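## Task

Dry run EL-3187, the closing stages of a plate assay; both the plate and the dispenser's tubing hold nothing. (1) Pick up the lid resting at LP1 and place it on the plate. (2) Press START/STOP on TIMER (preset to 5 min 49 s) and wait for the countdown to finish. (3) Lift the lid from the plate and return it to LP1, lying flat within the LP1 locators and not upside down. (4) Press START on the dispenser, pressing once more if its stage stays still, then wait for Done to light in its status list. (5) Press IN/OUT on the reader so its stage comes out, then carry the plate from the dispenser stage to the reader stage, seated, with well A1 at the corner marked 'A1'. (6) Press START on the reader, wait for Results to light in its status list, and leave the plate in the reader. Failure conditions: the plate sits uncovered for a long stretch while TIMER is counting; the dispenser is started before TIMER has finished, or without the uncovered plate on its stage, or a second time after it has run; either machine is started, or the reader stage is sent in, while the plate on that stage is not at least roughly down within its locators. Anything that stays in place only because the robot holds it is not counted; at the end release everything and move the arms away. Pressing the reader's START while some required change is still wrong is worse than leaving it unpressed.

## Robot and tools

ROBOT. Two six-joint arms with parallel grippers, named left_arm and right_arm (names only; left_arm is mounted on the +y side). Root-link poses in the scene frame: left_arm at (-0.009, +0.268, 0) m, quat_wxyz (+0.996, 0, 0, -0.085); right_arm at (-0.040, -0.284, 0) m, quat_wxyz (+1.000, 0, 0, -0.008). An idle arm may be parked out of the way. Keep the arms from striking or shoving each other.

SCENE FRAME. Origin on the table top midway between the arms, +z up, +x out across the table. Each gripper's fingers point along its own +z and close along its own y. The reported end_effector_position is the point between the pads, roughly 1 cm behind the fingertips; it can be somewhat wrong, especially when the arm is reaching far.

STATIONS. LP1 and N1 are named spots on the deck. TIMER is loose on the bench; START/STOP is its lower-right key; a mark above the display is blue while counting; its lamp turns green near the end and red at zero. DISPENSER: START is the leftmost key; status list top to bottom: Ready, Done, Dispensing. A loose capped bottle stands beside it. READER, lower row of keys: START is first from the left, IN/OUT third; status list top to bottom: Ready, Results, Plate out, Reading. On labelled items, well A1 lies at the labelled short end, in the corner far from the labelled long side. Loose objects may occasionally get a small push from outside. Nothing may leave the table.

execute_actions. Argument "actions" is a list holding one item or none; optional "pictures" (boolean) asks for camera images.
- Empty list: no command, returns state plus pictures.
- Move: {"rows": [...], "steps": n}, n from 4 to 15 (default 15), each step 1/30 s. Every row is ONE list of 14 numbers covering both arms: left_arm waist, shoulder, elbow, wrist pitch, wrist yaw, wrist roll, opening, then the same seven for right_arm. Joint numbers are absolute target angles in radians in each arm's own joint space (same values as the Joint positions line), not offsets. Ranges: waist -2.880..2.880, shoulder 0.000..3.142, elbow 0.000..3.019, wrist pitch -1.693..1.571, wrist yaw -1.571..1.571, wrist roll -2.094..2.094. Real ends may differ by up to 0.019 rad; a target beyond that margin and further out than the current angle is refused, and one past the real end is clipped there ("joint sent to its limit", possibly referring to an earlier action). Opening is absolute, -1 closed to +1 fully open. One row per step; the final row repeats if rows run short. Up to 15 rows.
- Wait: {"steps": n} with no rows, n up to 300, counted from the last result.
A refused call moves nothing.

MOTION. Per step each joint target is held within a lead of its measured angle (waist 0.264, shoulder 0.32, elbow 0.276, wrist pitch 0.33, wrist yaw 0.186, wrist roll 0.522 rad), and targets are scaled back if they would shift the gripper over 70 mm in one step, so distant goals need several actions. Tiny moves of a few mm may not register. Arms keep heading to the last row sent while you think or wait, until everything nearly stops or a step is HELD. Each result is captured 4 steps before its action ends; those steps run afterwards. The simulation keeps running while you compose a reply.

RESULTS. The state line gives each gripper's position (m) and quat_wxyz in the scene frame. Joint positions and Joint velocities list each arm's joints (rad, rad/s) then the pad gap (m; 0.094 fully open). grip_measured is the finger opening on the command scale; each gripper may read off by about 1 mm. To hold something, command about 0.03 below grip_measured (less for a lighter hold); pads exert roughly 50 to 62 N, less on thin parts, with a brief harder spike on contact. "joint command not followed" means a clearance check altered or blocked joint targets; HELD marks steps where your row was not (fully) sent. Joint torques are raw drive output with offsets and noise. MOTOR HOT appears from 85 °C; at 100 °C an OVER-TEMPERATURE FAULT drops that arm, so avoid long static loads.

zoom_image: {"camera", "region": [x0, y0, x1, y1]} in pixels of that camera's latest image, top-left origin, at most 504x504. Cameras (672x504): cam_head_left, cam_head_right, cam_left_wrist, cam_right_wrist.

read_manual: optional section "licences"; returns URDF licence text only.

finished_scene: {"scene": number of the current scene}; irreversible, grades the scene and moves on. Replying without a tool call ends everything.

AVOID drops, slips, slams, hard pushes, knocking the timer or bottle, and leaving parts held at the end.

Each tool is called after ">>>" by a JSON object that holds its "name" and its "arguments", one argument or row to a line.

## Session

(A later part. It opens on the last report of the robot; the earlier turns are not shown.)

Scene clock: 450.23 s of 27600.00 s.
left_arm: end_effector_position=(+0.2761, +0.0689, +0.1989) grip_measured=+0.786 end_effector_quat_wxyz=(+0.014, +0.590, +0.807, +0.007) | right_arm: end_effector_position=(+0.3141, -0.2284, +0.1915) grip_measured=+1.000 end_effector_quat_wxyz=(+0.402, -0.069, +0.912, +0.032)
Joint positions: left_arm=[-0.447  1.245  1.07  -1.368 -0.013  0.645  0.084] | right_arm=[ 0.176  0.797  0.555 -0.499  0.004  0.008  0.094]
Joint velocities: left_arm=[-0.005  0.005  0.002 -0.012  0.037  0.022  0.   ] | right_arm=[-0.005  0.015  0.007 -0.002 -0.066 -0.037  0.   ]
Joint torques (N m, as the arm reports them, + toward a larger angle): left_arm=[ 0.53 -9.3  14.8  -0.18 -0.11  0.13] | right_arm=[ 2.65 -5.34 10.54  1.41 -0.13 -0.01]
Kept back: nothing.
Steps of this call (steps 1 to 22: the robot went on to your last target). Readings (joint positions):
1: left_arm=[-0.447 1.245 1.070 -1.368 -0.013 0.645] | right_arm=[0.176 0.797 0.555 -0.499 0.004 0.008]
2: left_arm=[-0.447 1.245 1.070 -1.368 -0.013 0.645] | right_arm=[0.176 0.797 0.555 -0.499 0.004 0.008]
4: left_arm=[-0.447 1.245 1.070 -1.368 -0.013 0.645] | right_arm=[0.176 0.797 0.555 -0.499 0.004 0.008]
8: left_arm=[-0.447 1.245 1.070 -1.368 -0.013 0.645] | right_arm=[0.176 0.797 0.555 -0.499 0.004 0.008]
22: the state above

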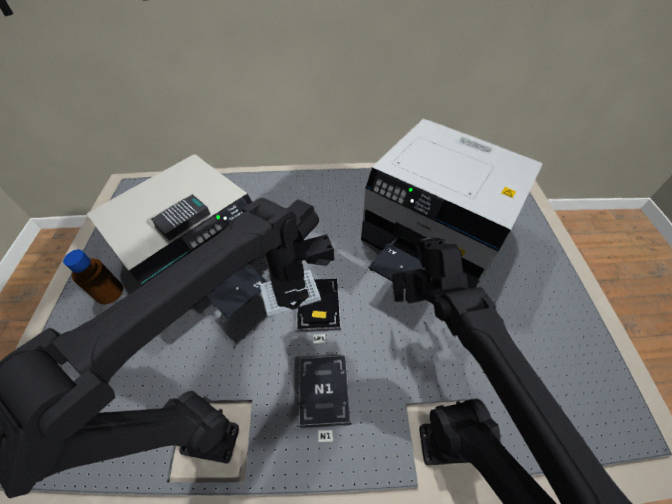

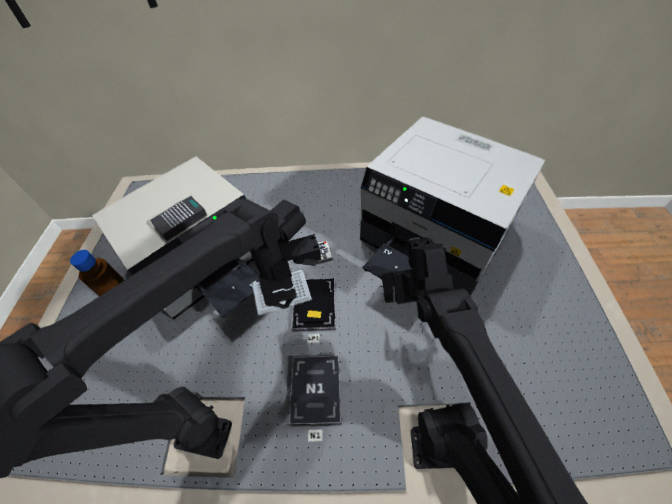

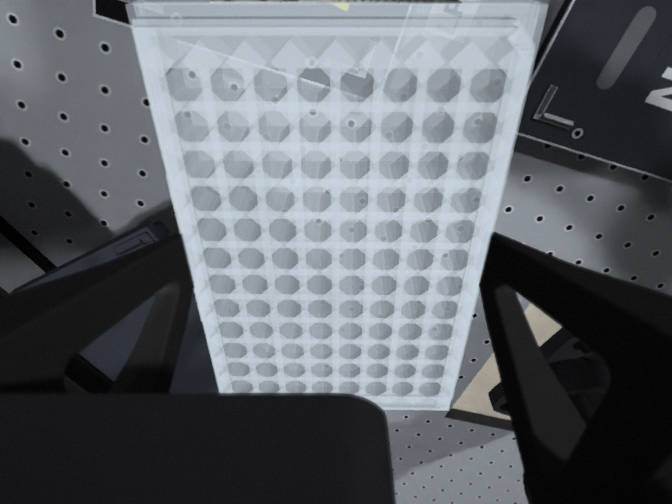

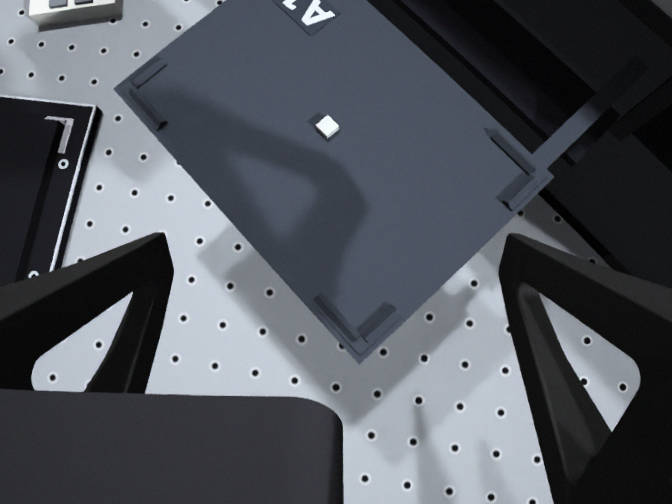

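>>> {"name": "execute_actions", "arguments": {
  "actions": [
    {"rows":[[-0.450,1.230,1.126,-1.381,-0.015,0.654,0.769,0.170,0.789,0.545,-0.508,0,0,1.0],[-0.451,1.231,1.128,-1.382,-0.015,0.648,0.767,0.170,0.786,0.544,-0.509,0,0,1.0],[-0.452,1.234,1.131,-1.382,-0.015,0.638,0.765,0.169,0.780,0.543,-0.511,0,0,1.0],[-0.454,1.238,1.136,-1.383,-0.015,0.625,0.763,0.169,0.773,0.542,-0.514,0,0,1.0],[-0.456,1.243,1.142,-1.384,-0.015,0.608,0.762,0.168,0.764,0.540,-0.517,0,0,1.0],[-0.458,1.249,1.150,-1.386,-0.015,0.587,0.762,0.168,0.754,0.539,-0.520,0,0,1.0],[-0.461,1.256,1.158,-1.387,-0.015,0.563,0.762,0.167,0.741,0.536,-0.524,0,0,1.0],[-0.464,1.264,1.168,-1.389,-0.015,0.537,0.762,0.166,0.728,0.534,-0.529,0,0,1.0],[-0.467,1.273,1.178,-1.391,-0.015,0.507,0.762,0.165,0.713,0.531,-0.534,0,0,1.0],[-0.471,1.283,1.190,-1.393,-0.015,0.474,0.762,0.164,0.696,0.529,-0.540,0,0,1.0],[-0.475,1.293,1.202,-1.396,-0.015,0.438,0.762,0.163,0.679,0.526,-0.545,0,0,1.0],[-0.479,1.304,1.216,-1.398,-0.015,0.400,0.762,0.161,0.660,0.522,-0.552,0,0,1.0],[-0.484,1.316,1.230,-1.401,-0.015,0.360,0.762,0.160,0.641,0.519,-0.558,0,0,1.0],[-0.489,1.329,1.246,-1.404,-0.015,0.317,0.762,0.159,0.621,0.515,-0.565,0,0,1.0],[-0.494,1.342,1.262,-1.407,-0.015,0.272,0.762,0.157,0.600,0.512,-0.572,0,0,1.0]],"steps":15}
  ]
}}

>>> {"name": "execute_actions", "arguments": {
  "actions": [
    {"rows":[[-0.500,1.356,1.278,-1.410,-0.015,0.225,0.762,0.156,0.579,0.508,-0.579,0,0,1.0],[-0.505,1.370,1.296,-1.414,-0.015,0.176,0.762,0.154,0.557,0.504,-0.586,0,0,1.0],[-0.511,1.385,1.314,-1.417,-0.015,0.125,0.762,0.153,0.535,0.500,-0.594,0,0,1.0],[-0.517,1.401,1.333,-1.421,-0.015,0.073,0.762,0.151,0.512,0.496,-0.601,0,0,1.0],[-0.523,1.416,1.352,-1.424,-0.015,0.019,0.762,0.150,0.490,0.4925,-0.609,0,0,1.0],[-0.530,1.433,1.372,-1.428,-0.015,-0.037,0.762,0.1485,0.4675,0.489,-0.617,0,0,1.0],[-0.536,1.449,1.392,-1.432,-0.015,-0.093,0.762,0.147,0.445,0.485,-0.624,0,0,1.0],[-0.543,1.466,1.412,-1.436,-0.015,-0.151,0.762,0.146,0.423,0.481,-0.632,0,0,1.0],[-0.550,1.483,1.433,-1.440,-0.015,-0.209,0.762,0.144,0.401,0.477,-0.639,0,0,1.0],[-0.556,1.501,1.454,-1.444,-0.015,-0.269,0.762,0.143,0.380,0.473,-0.646,0,0,1.0],[-0.563,1.519,1.476,-1.448,-0.015,-0.329,0.762,0.141,0.359,0.470,-0.653,0,0,1.0],[-0.570,1.536,1.497,-1.452,-0.015,-0.389,0.762,0.140,0.339,0.466,-0.660,0,0,1.0],[-0.577,1.554,1.519,-1.456,-0.015,-0.450,0.762,0.139,0.320,0.463,-0.666,0,0,1.0],[-0.584,1.572,1.541,-1.460,-0.015,-0.512,0.762,0.137,0.301,0.459,-0.673,0,0,1.0],[-0.5915,1.5905,1.5625,-1.4645,-0.015,-0.573,0.762,0.136,0.284,0.456,-0.678,0,0,1.0]],"steps":15}
  ]
}}

>>> {"name": "execute_actions", "arguments": {
  "actions": [
    {"rows":[[-0.599,1.609,1.584,-1.469,-0.015,-0.634,0.762,0.135,0.267,0.454,-0.684,0,0,1.0],[-0.606,1.627,1.606,-1.473,-0.015,-0.696,0.762,0.134,0.252,0.451,-0.689,0,0,1.0],[-0.613,1.645,1.628,-1.477,-0.015,-0.757,0.762,0.133,0.239,0.449,-0.694,0,0,1.0],[-0.620,1.662,1.649,-1.481,-0.015,-0.817,0.762,0.132,0.226,0.446,-0.698,0,0,1.0],[-0.627,1.680,1.671,-1.485,-0.015,-0.877,0.762,0.132,0.216,0.445,-0.701,0,0,1.0],[-0.633,1.698,1.692,-1.489,-0.015,-0.937,0.762,0.131,0.207,0.443,-0.704,0,0,1.0],[-0.640,1.715,1.713,-1.493,-0.015,-0.995,0.762,0.131,0.200,0.442,-0.707,0,0,1.0],[-0.647,1.732,1.733,-1.497,-0.015,-1.053,0.762,0.130,0.194,0.441,-0.709,0,0,1.0],[-0.653,1.748,1.753,-1.501,-0.015,-1.109,0.762,0.130,0.191,0.440,-0.710,0,0,1.0],[-0.660,1.765,1.773,-1.505,-0.015,-1.165,0.762,0.13,0.19,0.44,-0.71,0,0,1.0],[-0.666,1.780,1.792,-1.508,-0.015,-1.219,0.762,0.13,0.19,0.44,-0.71,0,0,1.0],[-0.672,1.796,1.811,-1.512,-0.015,-1.271,0.762,0.13,0.19,0.44,-0.71,0,0,1.0],[-0.678,1.811,1.829,-1.515,-0.015,-1.322,0.762,0.13,0.19,0.44,-0.71,0,0,1.0],[-0.683,1.825,1.847,-1.519,-0.015,-1.371,0.762,0.13,0.19,0.44,-0.71,0,0,1.0],[-0.689,1.839,1.863,-1.522,-0.015,-1.418,0.762,0.13,0.19,0.44,-0.71,0,0,1.0]],"steps":15}
  ]
}}

>>> {"name": "execute_actions", "arguments": {
  "actions": [
    {"rows":[[-0.694,1.852,1.879,-1.525,-0.015,-1.463,0.762,0.13,0.19,0.44,-0.71,0,0,1.0],[-0.699,1.865,1.895,-1.528,-0.015,-1.506,0.762,0.13,0.19,0.44,-0.71,0,0,1.0],[-0.704,1.877,1.909,-1.531,-0.015,-1.546,0.762,0.13,0.19,0.44,-0.71,0,0,1.0],[-0.708,1.888,1.923,-1.533,-0.015,-1.584,0.762,0.13,0.19,0.44,-0.71,0,0,1.0],[-0.712,1.898,1.935,-1.536,-0.015,-1.620,0.762,0.13,0.19,0.44,-0.71,0,0,1.0],[-0.716,1.908,1.947,-1.538,-0.015,-1.653,0.762,0.13,0.19,0.44,-0.71,0,0,1.0],[-0.719,1.917,1.957,-1.540,-0.015,-1.683,0.762,0.13,0.19,0.44,-0.71,0,0,1.0],[-0.722,1.925,1.967,-1.542,-0.015,-1.709,0.762,0.13,0.19,0.44,-0.71,0,0,1.0],[-0.725,1.932,1.976,-1.543,-0.015,-1.733,0.762,0.13,0.19,0.44,-0.71,0,0,1.0],[-0.727,1.938,1.983,-1.545,-0.015,-1.754,0.762,0.13,0.19,0.44,-0.71,0,0,1.0],[-0.729,1.943,1.989,-1.546,-0.015,-1.771,0.762,0.13,0.19,0.44,-0.71,0,0,1.0],[-0.731,1.947,1.994,-1.547,-0.015,-1.784,0.762,0.13,0.19,0.44,-0.71,0,0,1.0],[-0.732,1.950,1.997,-1.547,-0.015,-1.794,0.762,0.13,0.19,0.44,-0.71,0,0,1.0],[-0.733,1.951,1.999,-1.548,-0.015,-1.800,0.762,0.13,0.19,0.44,-0.71,0,0,1.0],[-0.733,1.952,2.000,-1.548,-0.015,-1.802,0.762,0.13,0.19,0.44,-0.71,0,0,1.0]],"steps":15}
  ]
}}

>>> {"name": "execute_actions", "arguments": {
  "actions": [
    {"steps":12}
  ],
  "pictures": true
}}

Scene clock: 456.57 s of 27600.00 s.
left_arm: end_effector_position=(+0.2845, +0.0604, +0.2110) grip_measured=+0.779 end_effector_quat_wxyz=(+0.022, +0.552, +0.833, +0.006) | right_arm: end_effector_position=(+0.3018, -0.2314, +0.2035) grip_measured=+1.000 end_effector_quat_wxyz=(+0.417, -0.067, +0.906, +0.033)
Joint positions: left_arm=[-0.452  1.261  1.116 -1.383 -0.013  0.548  0.084] | right_arm=[ 0.173  0.723  0.542 -0.526  0.004  0.008  0.094]
Joint velocities: left_arm=[-0.093  0.23   0.388 -0.061 -0.022 -0.696 -0.001] | right_arm=[-0.034 -0.493 -0.071 -0.159  0.066  0.037  0.   ]
Joint torques (N m, as the arm reports them, + toward a larger angle): left_arm=[-0.54 -7.09 15.48 -0.1  -0.11 -0.05] | right_arm=[ 2.25 -4.97 10.55  1.43 -0.11 -0.02]
Steps of this call (steps 1 to 15: the robot went on to your last target; steps 16 to 179: nothing new was sent; steps 180 to 190: the first 11 steps of this action). Readings (joint positions):
180: left_arm=[-0.447 1.245 1.070 -1.368 -0.013 0.645] | right_arm=[0.176 0.797 0.555 -0.499 0.004 0.008]
181: left_arm=[-0.447 1.245 1.070 -1.368 -0.013 0.645] | right_arm=[0.176 0.797 0.555 -0.499 0.004 0.008]
183: left_arm=[-0.447 1.245 1.070 -1.369 -0.013 0.644] | right_arm=[0.176 0.795 0.555 -0.501 0.004 0.008]
187: left_arm=[-0.447 1.246 1.083 -1.376 -0.013 0.608] | right_arm=[0.175 0.767 0.550 -0.511 0.004 0.008]
190: the state above

Scene clock: 457.07 s of 27600.00 s.
left_arm: end_effector_position=(+0.3309, -0.0193, +0.2292) grip_measured=+0.779 end_effector_quat_wxyz=(+0.021, +0.305, +0.952, -0.002) | right_arm: end_effector_position=(+0.2489, -0.2461, +0.2483) grip_measured=+1.000 end_effector_quat_wxyz=(+0.492, -0.054, +0.868, +0.034)
Joint positions: left_arm=[-0.537  1.481  1.378 -1.429 -0.013 -0.088  0.084] | right_arm=[ 0.151  0.401  0.49  -0.629  0.004  0.008  0.094]
Joint velocities: left_arm=[-0.19   0.503  0.618 -0.129 -0.022 -1.516 -0.   ] | right_arm=[-0.054 -0.63  -0.125 -0.217  0.022  0.022  0.   ]
Joint torques (N m, as the arm reports them, + toward a larger angle): left_arm=[ -0.43 -11.72  15.3   -0.04  -0.19  -0.06] | right_arm=[ 2.45 -0.74 10.84  1.62 -0.11 -0.01]
Steps of this call (steps 1 to 4: the last 4 steps of your previous action; steps 5 to 15: the first 11 steps of this action). Readings (joint positions):
5: left_arm=[-0.475 1.317 1.193 -1.393 -0.013 0.391] | right_arm=[0.166 0.624 0.527 -0.556 0.004 0.008]
6: left_arm=[-0.481 1.332 1.209 -1.396 -0.013 0.352] | right_arm=[0.164 0.602 0.524 -0.562 0.004 0.008]
8: left_arm=[-0.493 1.362 1.243 -1.403 -0.013 0.267] | right_arm=[0.161 0.557 0.517 -0.576 0.004 0.008]
12: left_arm=[-0.518 1.428 1.317 -1.417 -0.013 0.074] | right_arm=[0.155 0.467 0.501 -0.607 0.004 0.008]
15: the state above

Scene clock: 457.57 s of 27600.00 s.
left_arm: end_effector_position=(+0.3675, -0.1259, +0.2290) grip_measured=+0.779 end_effector_quat_wxyz=(+0.017, -0.078, +0.997, -0.010) | right_arm: end_effector_position=(+0.2144, -0.2543, +0.2623) grip_measured=+1.000 end_effector_quat_wxyz=(+0.533, -0.047, +0.844, +0.033)
Joint positions: left_arm=[-0.642  1.745  1.7   -1.489 -0.013 -0.969  0.084] | right_arm=[ 0.137  0.2    0.454 -0.699  0.004  0.008  0.094]
Joint velocities: left_arm=[-0.2    0.493  0.584 -0.125 -0.081 -1.663  0.   ] | right_arm=[-0.015 -0.054 -0.012 -0.012  0.051 -0.007  0.   ]
Joint torques (N m, as the arm reports them, + toward a larger angle): left_arm=[  0.13 -16.01  15.28  -0.08  -0.25  -0.03] | right_arm=[ 2.5   1.08 10.6   1.61 -0.11 -0.01]
Steps of this call (steps 1 to 4: the last 4 steps of your previous action; steps 5 to 15: the first 11 steps of this action). Readings (joint positions):
5: left_arm=[-0.572 1.569 1.488 -1.449 -0.013 -0.376] | right_arm=[0.144 0.303 0.472 -0.662 0.004 0.008]
6: left_arm=[-0.579 1.587 1.510 -1.453 -0.013 -0.436] | right_arm=[0.143 0.286 0.469 -0.668 0.004 0.008]
8: left_arm=[-0.594 1.623 1.554 -1.461 -0.013 -0.556] | right_arm=[0.141 0.256 0.464 -0.679 0.004 0.008]
12: left_arm=[-0.622 1.694 1.640 -1.477 -0.013 -0.794] | right_arm=[0.138 0.213 0.456 -0.694 0.004 0.008]
15: the state above

Scene clock: 458.07 s of 27600.00 s.
left_arm: end_effector_position=(+0.3761, -0.1999, +0.2098) grip_measured=+0.779 end_effector_quat_wxyz=(+0.010, -0.369, +0.929, -0.010) | right_arm: end_effector_position=(+0.2142, -0.2543, +0.2618) grip_measured=+1.000 end_effector_quat_wxyz=(+0.532, -0.047, +0.845, +0.033)
Joint positions: left_arm=[-0.716  1.929  1.913 -1.53  -0.013 -1.641  0.084] | right_arm=[ 0.137  0.199  0.453 -0.7    0.004  0.008  0.094]
Joint velocities: left_arm=[-0.063  0.181  0.237 -0.037 -0.051 -0.784 -0.   ] | right_arm=[ 0.005 -0.005  0.002  0.002  0.095  0.022  0.   ]
Joint torques (N m, as the arm reports them, + toward a larger angle): left_arm=[  0.42 -18.56  15.54  -0.35  -0.27  -0.02] | right_arm=[ 2.48  0.73 10.65  1.64 -0.11 -0.02]
Steps of this call (steps 1 to 4: the last 4 steps of your previous action; steps 5 to 15: the first 11 steps of this action). Readings (joint positions):
5: left_arm=[-0.673 1.822 1.790 -1.506 -0.013 -1.239] | right_arm=[0.137 0.199 0.453 -0.700 0.004 0.008]
6: left_arm=[-0.679 1.836 1.807 -1.509 -0.013 -1.289] | right_arm=[0.137 0.199 0.453 -0.700 0.004 0.008]
8: left_arm=[-0.689 1.862 1.837 -1.515 -0.013 -1.383] | right_arm=[0.137 0.199 0.453 -0.700 0.004 0.008]
12: left_arm=[-0.706 1.905 1.887 -1.525 -0.013 -1.545] | right_arm=[0.137 0.199 0.453 -0.700 0.004 0.008]
15: the state above

Scene clock: 458.47 s of 27600.00 s.
left_arm: end_effector_position=(+0.3758, -0.2077, +0.2075) grip_measured=+0.779 end_effector_quat_wxyz=(+0.009, -0.429, +0.903, -0.010) | right_arm: end_effector_position=(+0.2142, -0.2543, +0.2618) grip_measured=+1.000 end_effector_quat_wxyz=(+0.532, -0.047, +0.845, +0.033)
Joint positions: left_arm=[-0.724  1.948  1.936 -1.536 -0.013 -1.78   0.084] | right_arm=[ 0.137  0.199  0.453 -0.7    0.004  0.008  0.094]
Joint velocities: left_arm=[-0.015 -0.015  0.007  0.007  0.007 -0.066  0.   ] | right_arm=[ 0.005  0.005 -0.007 -0.002 -0.007  0.051  0.   ]
Joint torques (N m, as the arm reports them, + toward a larger angle): left_arm=[  0.37 -18.51  15.61  -0.2   -0.25  -0.04] | right_arm=[ 2.46  0.82 10.63  1.63 -0.12 -0.01]
Kept back: nothing.
Steps of this call (steps 1 to 4: the last 4 steps of your previous action; steps 5 to 12: the robot went on to your last target). Readings (joint positions):
1: left_arm=[-0.718 1.934 1.920 -1.531 -0.013 -1.667] | right_arm=[0.137 0.199 0.453 -0.700 0.004 0.008]
2: left_arm=[-0.720 1.939 1.925 -1.532 -0.013 -1.690] | right_arm=[0.137 0.199 0.453 -0.700 0.004 0.008]
4: left_arm=[-0.723 1.945 1.932 -1.534 -0.013 -1.726] | right_arm=[0.137 0.199 0.453 -0.700 0.004 0.008]
8: left_arm=[-0.724 1.948 1.934 -1.536 -0.013 -1.764] | right_arm=[0.137 0.199 0.453 -0.700 0.004 0.008]
12: the state above

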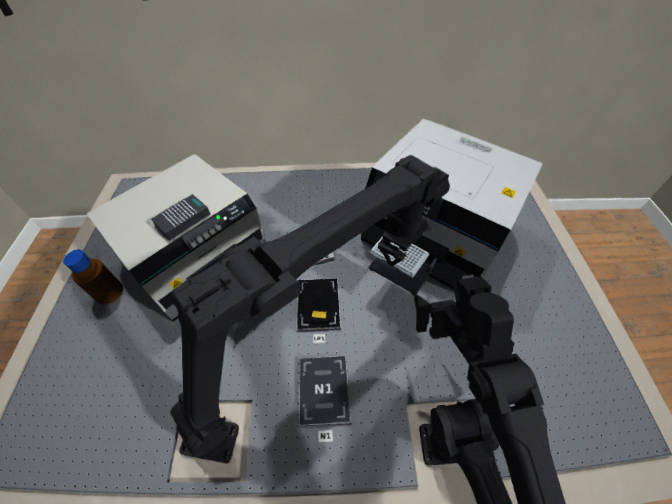

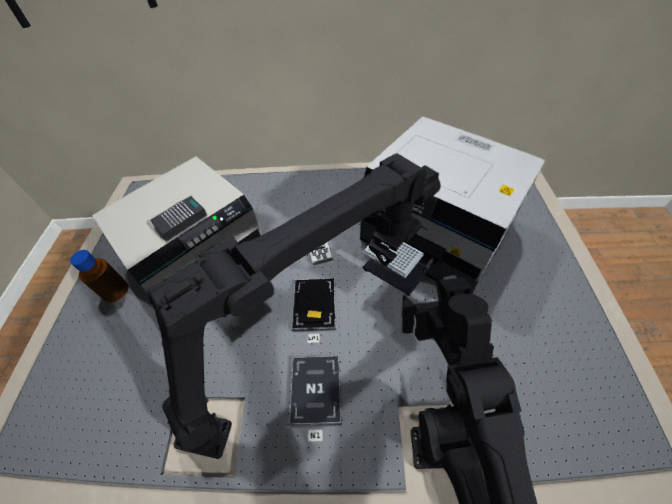

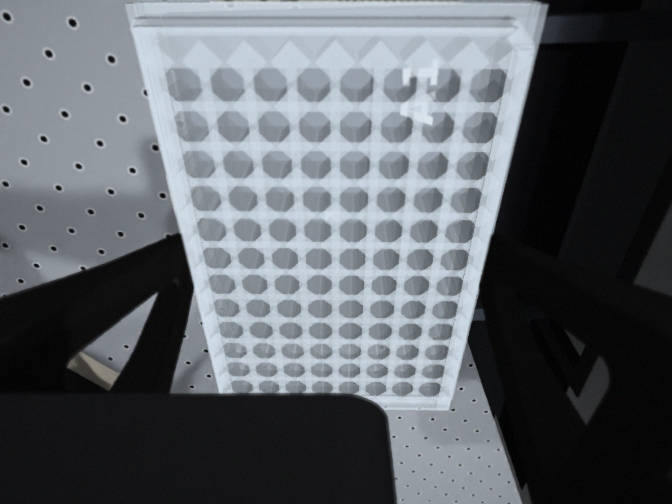

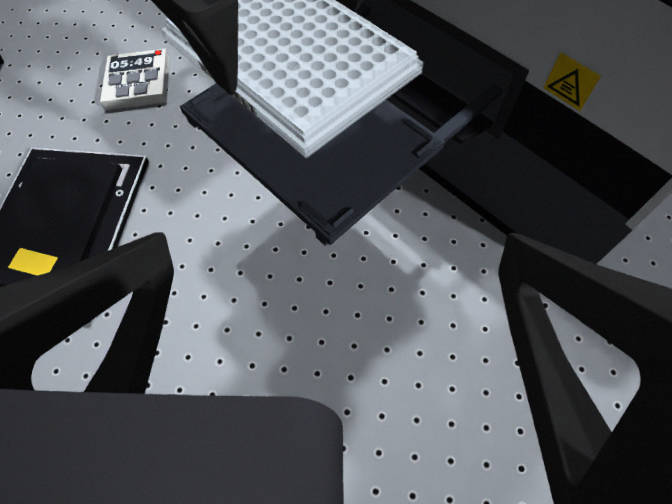

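>>> {"name": "zoom_image", "arguments": {
  "camera": "cam_left_wrist",
  "region": [120, 0, 560, 330]
}}

>>> {"name": "zoom_image", "arguments": {
  "camera": "cam_right_wrist",
  "region": [150, 0, 490, 255]
}}

Region (120, 0, 560, 330) of cam_left_wrist's 672x504 image, scaled by 1.145, with more detail than that image has; it fills the top 378 rows of this view, and the rest is white.

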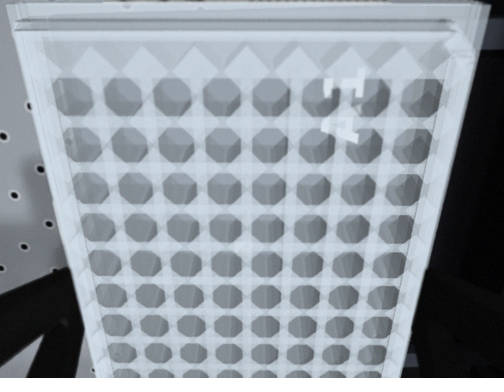

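Region (150, 0, 490, 255) of cam_right_wrist's 672x504 image, scaled by 1.482, with more detail than that image has; it fills the top 378 rows of this view, and the rest is white.

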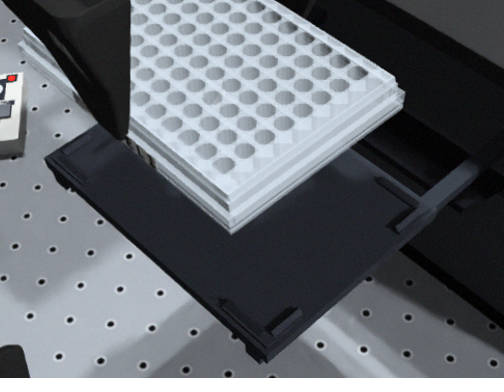

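>>> {"name": "execute_actions", "arguments": {
  "actions": [
    {"rows":[[-0.733,1.952,1.98,-1.539,-0.015,-1.802,0.762,0.13,0.19,0.44,-0.71,0,0,1.0],[-0.733,1.952,1.96,-1.530,-0.015,-1.802,0.762,0.13,0.19,0.44,-0.71,0,0,1.0],[-0.733,1.952,1.941,-1.521,-0.015,-1.802,0.762,0.13,0.19,0.44,-0.71,0,0,1.0],[-0.734,1.952,1.940,-1.520,-0.015,-1.803,0.762,0.13,0.19,0.44,-0.71,0,0,1.0],[-0.734,1.952,1.938,-1.518,-0.015,-1.803,0.762,0.13,0.19,0.44,-0.71,0,0,1.0],[-0.735,1.952,1.937,-1.516,-0.015,-1.804,0.762,0.13,0.19,0.44,-0.71,0,0,1.0],[-0.736,1.952,1.934,-1.513,-0.015,-1.805,0.762,0.13,0.19,0.44,-0.71,0,0,1.0],[-0.738,1.953,1.932,-1.510,-0.015,-1.807,0.762,0.13,0.19,0.44,-0.71,0,0,1.0],[-0.739,1.953,1.929,-1.506,-0.015,-1.808,0.762,0.13,0.19,0.44,-0.71,0,0,1.0],[-0.7405,1.953,1.925,-1.502,-0.015,-1.810,0.762,0.13,0.19,0.44,-0.71,0,0,1.0],[-0.742,1.953,1.922,-1.498,-0.015,-1.811,0.762,0.13,0.19,0.44,-0.71,0,0,1.0],[-0.744,1.9535,1.918,-1.494,-0.015,-1.813,0.762,0.13,0.19,0.44,-0.71,0,0,1.0],[-0.746,1.954,1.915,-1.4895,-0.015,-1.815,0.762,0.13,0.19,0.44,-0.71,0,0,1.0],[-0.7475,1.954,1.911,-1.485,-0.015,-1.817,0.762,0.13,0.19,0.44,-0.71,0,0,1.0],[-0.749,1.954,1.907,-1.4805,-0.015,-1.819,0.762,0.13,0.19,0.44,-0.71,0,0,1.0]],"steps":15}
  ]
}}

>>> {"name": "execute_actions", "arguments": {
  "actions": [
    {"rows":[[-0.751,1.9545,1.904,-1.476,-0.015,-1.821,0.762,0.13,0.19,0.44,-0.71,0,0,1.0],[-0.753,1.955,1.900,-1.472,-0.015,-1.8225,0.762,0.13,0.19,0.44,-0.71,0,0,1.0],[-0.7545,1.955,1.897,-1.468,-0.015,-1.824,0.762,0.13,0.19,0.44,-0.71,0,0,1.0],[-0.756,1.955,1.893,-1.464,-0.015,-1.826,0.762,0.13,0.19,0.44,-0.71,0,0,1.0],[-0.7575,1.955,1.890,-1.460,-0.015,-1.827,0.762,0.13,0.19,0.44,-0.71,0,0,1.0],[-0.759,1.9555,1.888,-1.457,-0.015,-1.829,0.762,0.13,0.19,0.44,-0.71,0,0,1.0],[-0.760,1.956,1.885,-1.454,-0.015,-1.830,0.762,0.13,0.19,0.44,-0.71,0,0,1.0],[-0.761,1.956,1.884,-1.452,-0.015,-1.831,0.762,0.13,0.19,0.44,-0.71,0,0,1.0],[-0.7615,1.956,1.882,-1.450,-0.015,-1.831,0.762,0.13,0.19,0.44,-0.71,0,0,1.0],[-0.762,1.956,1.881,-1.449,-0.015,-1.832,0.762,0.13,0.19,0.44,-0.71,0,0,1.0]],"steps":15}
  ]
}}

>>> {"name": "execute_actions", "arguments": {
  "actions": [
    {"steps":8}
  ],
  "pictures": true
}}

Scene clock: 461.70 s of 27600.00 s.
left_arm: end_effector_position=(+0.3763, -0.2090, +0.2031) grip_measured=+0.779 end_effector_quat_wxyz=(+0.010, -0.435, +0.900, -0.013) | right_arm: end_effector_position=(+0.2142, -0.2543, +0.2618) grip_measured=+1.000 end_effector_quat_wxyz=(+0.532, -0.047, +0.845, +0.033)
Joint positions: left_arm=[-0.725  1.948  1.925 -1.519 -0.013 -1.795  0.084] | right_arm=[ 0.137  0.199  0.453 -0.7    0.004  0.008  0.094]
Joint velocities: left_arm=[-0.015 -0.015 -0.11   0.095  0.037  0.051  0.   ] | right_arm=[ 0.015 -0.005  0.007 -0.002 -0.007 -0.007  0.   ]
Joint torques (N m, as the arm reports them, + toward a larger angle): left_arm=[ -0.46 -18.95  10.48   0.55  -0.26  -0.09] | right_arm=[ 2.5   0.75 10.63  1.63 -0.11 -0.01]
Steps of this call (steps 1 to 30: the robot went on to your last target; steps 31 to 86: nothing new was sent; steps 87 to 97: the first 11 steps of this action). Readings (joint positions):
87: left_arm=[-0.724 1.948 1.937 -1.536 -0.013 -1.791] | right_arm=[0.137 0.199 0.453 -0.700 0.004 0.008]
88: left_arm=[-0.724 1.948 1.937 -1.536 -0.013 -1.791] | right_arm=[0.137 0.199 0.453 -0.700 0.004 0.008]
90: left_arm=[-0.724 1.948 1.937 -1.536 -0.013 -1.791] | right_arm=[0.137 0.199 0.453 -0.700 0.004 0.008]
94: left_arm=[-0.724 1.948 1.933 -1.529 -0.013 -1.792] | right_arm=[0.137 0.199 0.453 -0.700 0.004 0.008]
97: the state above

Scene clock: 462.20 s of 27600.00 s.
left_arm: end_effector_position=(+0.3640, -0.2194, +0.1850) grip_measured=+0.779 end_effector_quat_wxyz=(+0.010, -0.433, +0.901, -0.016) | right_arm: end_effector_position=(+0.2142, -0.2543, +0.2618) grip_measured=+1.000 end_effector_quat_wxyz=(+0.532, -0.047, +0.845, +0.033)
Joint positions: left_arm=[-0.751  1.948  1.877 -1.465 -0.013 -1.817  0.084] | right_arm=[ 0.137  0.199  0.453 -0.7    0.004  0.008  0.094]
Joint velocities: left_arm=[-0.034 -0.005 -0.051  0.032 -0.007 -0.007  0.001] | right_arm=[-0.005 -0.015 -0.012 -0.017 -0.022 -0.022  0.   ]
Joint torques (N m, as the arm reports them, + toward a larger angle): left_arm=[  0.22 -18.25  10.58   0.65  -0.26  -0.05] | right_arm=[ 2.44  0.78 10.63  1.64 -0.11 -0.01]
Steps of this call (steps 1 to 4: the last 4 steps of your previous action; steps 5 to 15: the first 11 steps of this action). Readings (joint positions):
5: left_arm=[-0.731 1.948 1.906 -1.499 -0.013 -1.802] | right_arm=[0.137 0.199 0.453 -0.700 0.004 0.008]
6: left_arm=[-0.733 1.948 1.902 -1.494 -0.013 -1.804] | right_arm=[0.137 0.199 0.453 -0.700 0.004 0.008]
8: left_arm=[-0.737 1.948 1.894 -1.486 -0.013 -1.807] | right_arm=[0.137 0.199 0.453 -0.700 0.004 0.008]
12: left_arm=[-0.747 1.948 1.882 -1.472 -0.013 -1.814] | right_arm=[0.137 0.199 0.453 -0.700 0.004 0.008]
15: the state above

Scene clock: 462.47 s of 27600.00 s.
left_arm: end_effector_position=(+0.3633, -0.2201, +0.1846) grip_measured=+0.779 end_effector_quat_wxyz=(+0.010, -0.434, +0.901, -0.016) | right_arm: end_effector_position=(+0.2142, -0.2543, +0.2618) grip_measured=+1.000 end_effector_quat_wxyz=(+0.532, -0.047, +0.845, +0.033)
Joint positions: left_arm=[-0.753  1.948  1.876 -1.463 -0.013 -1.82   0.084] | right_arm=[ 0.137  0.199  0.453 -0.7    0.004  0.008  0.094]
Joint velocities: left_arm=[ 0.005 -0.015  0.017  0.002 -0.037 -0.007  0.   ] | right_arm=[ 0.005 -0.015  0.002 -0.012 -0.007  0.022  0.   ]
Joint torques (N m, as the arm reports them, + toward a larger angle): left_arm=[  0.19 -18.89  10.5    0.74  -0.26  -0.07] | right_arm=[ 2.51  0.87 10.62  1.62 -0.11 -0.01]
Kept back: nothing.
Steps of this call (steps 1 to 4: the last 4 steps of your previous action; steps 5 to 8: the robot went on to your last target). Readings (joint positions):
1: left_arm=[-0.752 1.948 1.876 -1.465 -0.013 -1.818] | right_arm=[0.137 0.199 0.453 -0.700 0.004 0.008]
2: left_arm=[-0.753 1.948 1.876 -1.464 -0.013 -1.818] | right_arm=[0.137 0.199 0.453 -0.700 0.004 0.008]
4: left_arm=[-0.753 1.948 1.876 -1.463 -0.013 -1.819] | right_arm=[0.137 0.199 0.453 -0.700 0.004 0.008]
8: the state above

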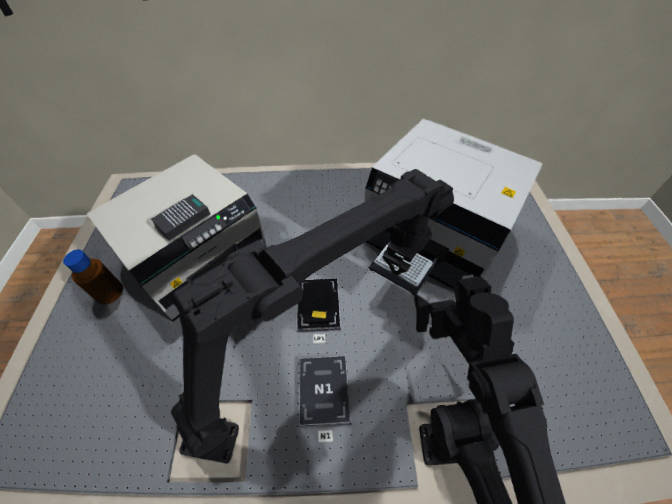

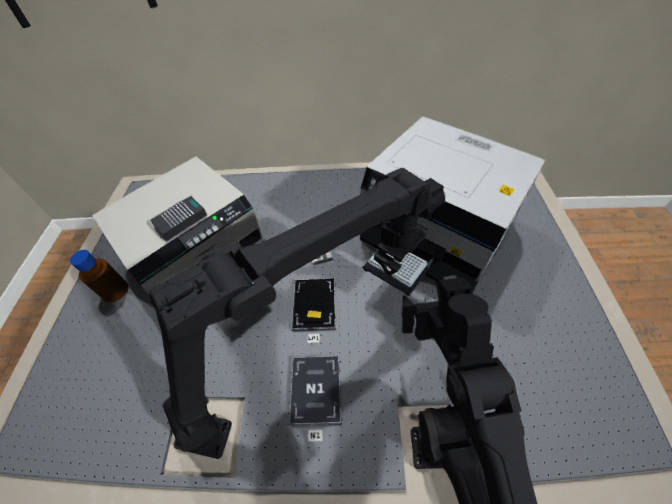

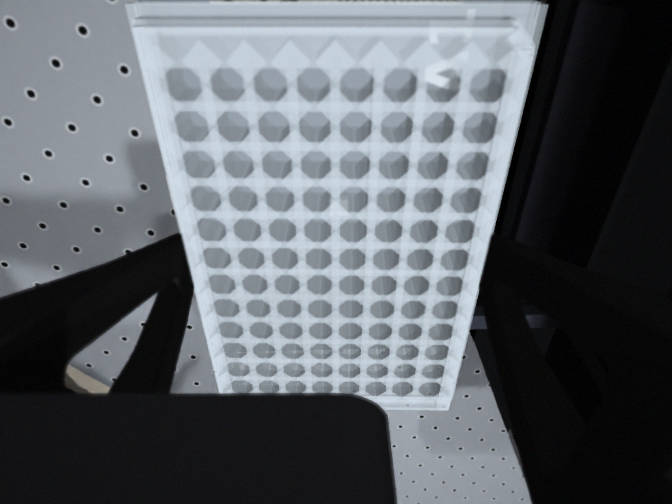

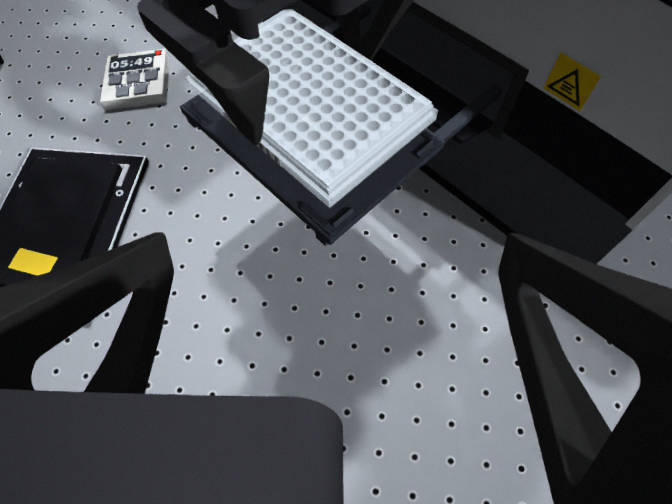

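>>> {"name": "zoom_image", "arguments": {
  "camera": "cam_left_wrist",
  "region": [250, 0, 590, 255]
}}

>>> {"name": "zoom_image", "arguments": {
  "camera": "cam_right_wrist",
  "region": [170, 60, 470, 260]
}}

Region (250, 0, 590, 255) of cam_left_wrist's 672x504 image, scaled by 1.482, with more detail than that image has; it fills the top 378 rows of this view, and the rest is white.

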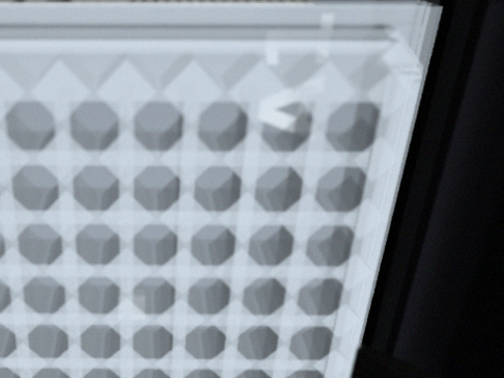

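Region (170, 60, 470, 260) of cam_right_wrist's 672x504 image, scaled by 1.680, with more detail than that image has.

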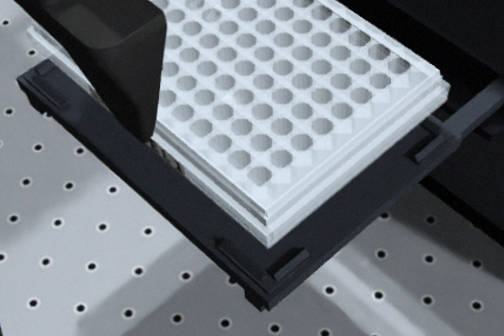

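>>> {"name": "execute_actions", "arguments": {
  "actions": [
    {"rows":[[-0.757,1.956,1.880,-1.448,-0.015,-1.832,0.762,0.13,0.19,0.44,-0.71,0,0,1.0],[-0.752,1.956,1.879,-1.447,-0.015,-1.832,0.762,0.13,0.19,0.44,-0.71,0,0,1.0],[-0.748,1.956,1.877,-1.445,-0.015,-1.832,0.762,0.13,0.19,0.44,-0.71,0,0,1.0],[-0.745,1.956,1.875,-1.442,-0.015,-1.832,0.762,0.13,0.19,0.44,-0.71,0,0,1.0],[-0.743,1.956,1.873,-1.4395,-0.015,-1.832,0.762,0.13,0.19,0.44,-0.71,0,0,1.0],[-0.7415,1.956,1.8705,-1.4365,-0.015,-1.832,0.762,0.13,0.19,0.44,-0.71,0,0,1.0],[-0.740,1.956,1.868,-1.4335,-0.015,-1.832,0.762,0.13,0.19,0.44,-0.71,0,0,1.0],[-0.739,1.956,1.866,-1.431,-0.015,-1.832,0.762,0.13,0.19,0.44,-0.71,0,0,1.0],[-0.738,1.956,1.864,-1.4285,-0.015,-1.832,0.762,0.13,0.19,0.44,-0.71,0,0,1.0],[-0.738,1.956,1.862,-1.4265,-0.015,-1.832,0.762,0.13,0.19,0.44,-0.71,0,0,1.0],[-0.738,1.956,1.861,-1.425,-0.015,-1.832,0.762,0.13,0.19,0.44,-0.71,0,0,1.0],[-0.738,1.956,1.860,-1.424,-0.015,-1.832,0.762,0.13,0.19,0.44,-0.71,0,0,1.0]],"steps":15}
  ]
}}

>>> {"name": "execute_actions", "arguments": {
  "actions": [
    {"steps":10}
  ],
  "pictures": true
}}

>>> {"name": "zoom_image", "arguments": {
  "camera": "cam_right_wrist",
  "region": [170, 60, 470, 260]
}}

Scene clock: 464.00 s of 27600.00 s.
left_arm: end_effector_position=(+0.3637, -0.2203, +0.1782) grip_measured=+0.779 end_effector_quat_wxyz=(+0.010, -0.434, +0.901, -0.018) | right_arm: end_effector_position=(+0.2142, -0.2543, +0.2618) grip_measured=+1.000 end_effector_quat_wxyz=(+0.532, -0.047, +0.845, +0.033)
Joint positions: left_arm=[-0.753  1.948  1.859 -1.443 -0.013 -1.821  0.084] | right_arm=[ 0.137  0.199  0.453 -0.7    0.004  0.008  0.094]
Joint velocities: left_arm=[ 0.005  0.005 -0.071  0.046 -0.007 -0.022  0.001] | right_arm=[-0.044  0.005  0.007  0.007 -0.022 -0.007  0.   ]
Joint torques (N m, as the arm reports them, + toward a larger angle): left_arm=[  2.28 -18.67  10.67   0.76  -0.27  -0.07] | right_arm=[ 2.46  0.81 10.63  1.63 -0.12 -0.01]
Steps of this call (steps 1 to 15: the robot went on to your last target; steps 16 to 35: nothing new was sent; steps 36 to 46: the first 11 steps of this action). Readings (joint positions):
36: left_arm=[-0.753 1.948 1.876 -1.463 -0.013 -1.821] | right_arm=[0.137 0.199 0.453 -0.700 0.004 0.008]
37: left_arm=[-0.753 1.948 1.876 -1.463 -0.013 -1.821] | right_arm=[0.137 0.199 0.453 -0.700 0.004 0.008]
39: left_arm=[-0.753 1.948 1.875 -1.460 -0.013 -1.821] | right_arm=[0.137 0.199 0.453 -0.700 0.004 0.008]
43: left_arm=[-0.753 1.948 1.867 -1.450 -0.013 -1.821] | right_arm=[0.137 0.199 0.453 -0.700 0.004 0.008]
46: the state above

Scene clock: 464.33 s of 27600.00 s.
left_arm: end_effector_position=(+0.3646, -0.2195, +0.1765) grip_measured=+0.779 end_effector_quat_wxyz=(+0.010, -0.435, +0.900, -0.018) | right_arm: end_effector_position=(+0.2142, -0.2543, +0.2618) grip_measured=+1.000 end_effector_quat_wxyz=(+0.532, -0.047, +0.845, +0.033)
Joint positions: left_arm=[-0.751  1.948  1.855 -1.438 -0.013 -1.821  0.084] | right_arm=[ 0.137  0.199  0.453 -0.7    0.004  0.008  0.094]
Joint velocities: left_arm=[-0.015 -0.005 -0.032 -0.002  0.051 -0.066 -0.   ] | right_arm=[ 0.015 -0.005 -0.002  0.002  0.022 -0.11   0.   ]
Joint torques (N m, as the arm reports them, + toward a larger angle): left_arm=[  1.58 -18.47  10.6    0.75  -0.25  -0.06] | right_arm=[ 2.51  0.75 10.62  1.63 -0.11 -0.02]
Kept back: nothing.
Steps of this call (steps 1 to 4: the last 4 steps of your previous action; steps 5 to 10: the robot went on to your last target). Readings (joint positions):
1: left_arm=[-0.752 1.948 1.857 -1.441 -0.013 -1.821] | right_arm=[0.137 0.199 0.453 -0.700 0.004 0.008]
2: left_arm=[-0.752 1.948 1.856 -1.440 -0.013 -1.821] | right_arm=[0.137 0.199 0.453 -0.700 0.004 0.008]
4: left_arm=[-0.751 1.948 1.855 -1.439 -0.013 -1.821] | right_arm=[0.137 0.199 0.453 -0.700 0.004 0.008]
8: left_arm=[-0.751 1.948 1.855 -1.438 -0.013 -1.821] | right_arm=[0.137 0.199 0.453 -0.700 0.004 0.008]
10: the state above

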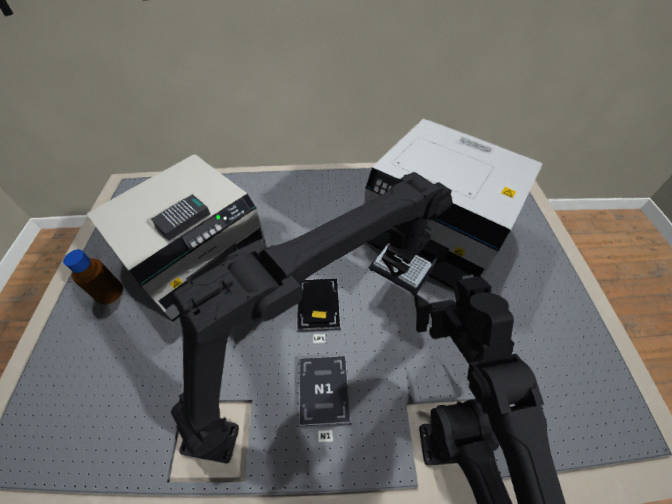

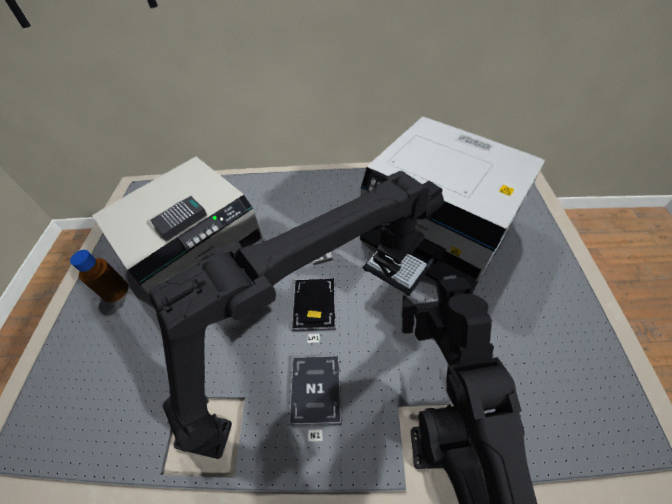

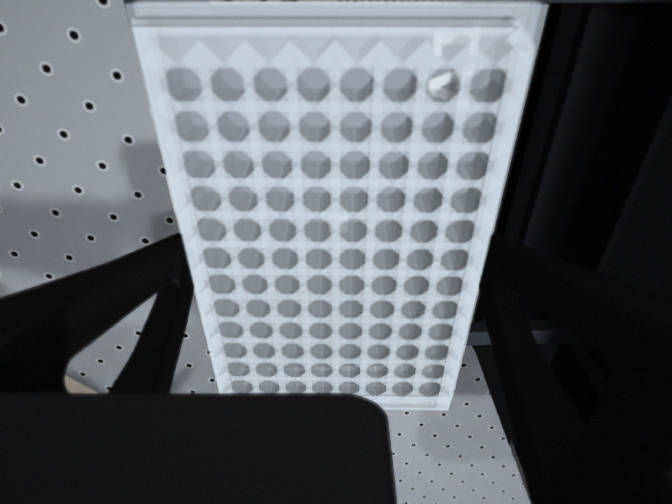

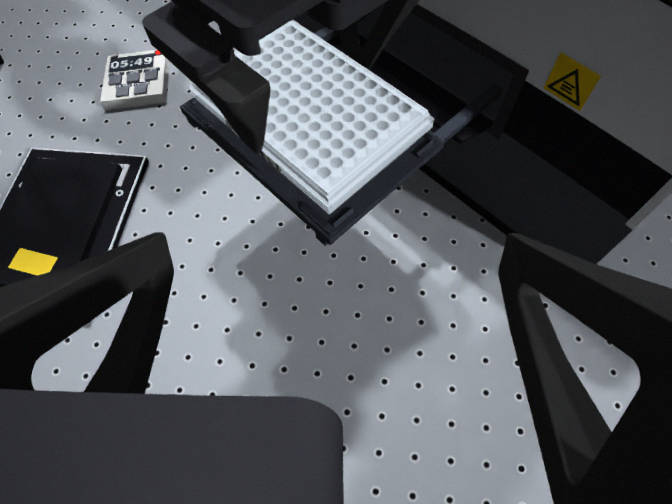

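Region (170, 60, 470, 260) of cam_right_wrist's 672x504 image, scaled by 1.680, with more detail than that image has.

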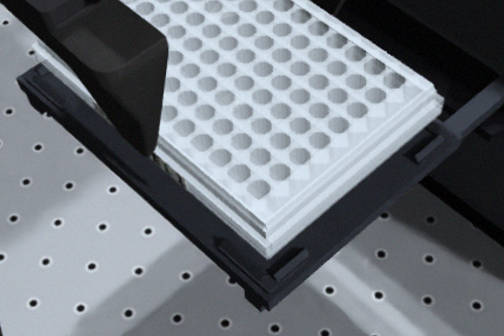

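>>> {"name": "zoom_image", "arguments": {
  "camera": "cam_right_wrist",
  "region": [280, 170, 380, 250]
}}

>>> {"name": "zoom_image", "arguments": {
  "camera": "cam_left_wrist",
  "region": [270, 170, 410, 280]
}}

>>> {"name": "zoom_image", "arguments": {
  "camera": "cam_right_wrist",
  "region": [380, 90, 480, 170]
}}

>>> {"name": "zoom_image", "arguments": {
  "camera": "cam_right_wrist",
  "region": [170, 70, 270, 150]
}}

Region (280, 170, 380, 250) of cam_right_wrist's 672x504 image, scaled by 5.040, with more detail than that image has; it fills the top 403 rows of this view, and the rest is white.

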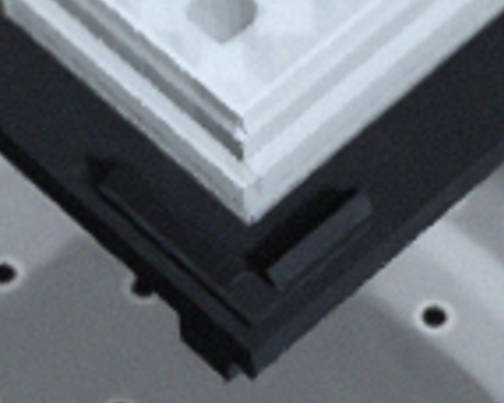

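Region (270, 170, 410, 280) of cam_left_wrist's 672x504 image, scaled by 3.600, with more detail than that image has; it fills the top 396 rows of this view, and the rest is white.

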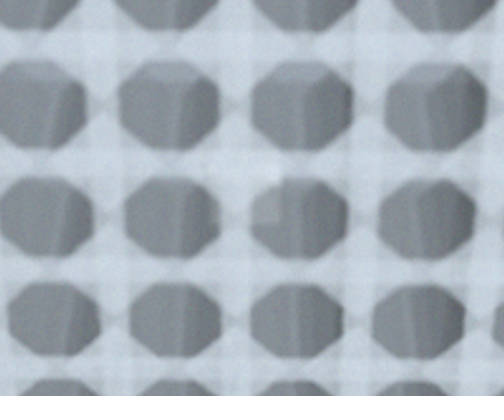

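Region (380, 90, 480, 170) of cam_right_wrist's 672x504 image, scaled by 5.040, with more detail than that image has; it fills the top 403 rows of this view, and the rest is white.

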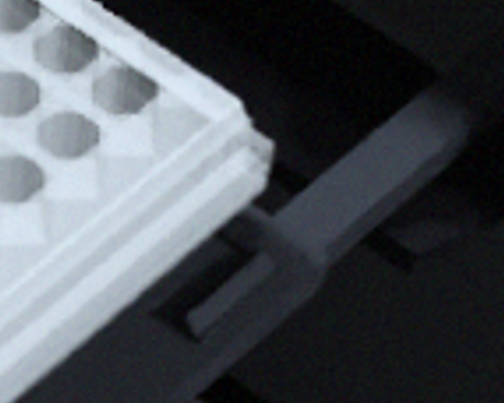

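Region (170, 70, 270, 150) of cam_right_wrist's 672x504 image, scaled by 5.040, with more detail than that image has; it fills the top 403 rows of this view, and the rest is white.

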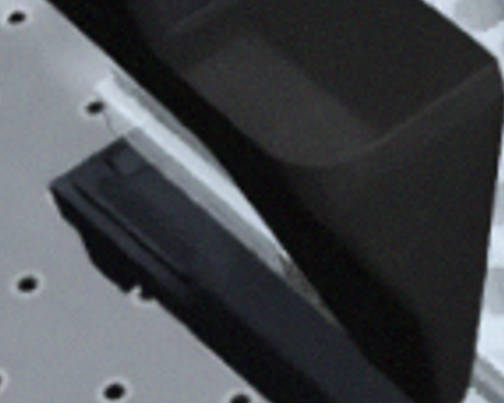

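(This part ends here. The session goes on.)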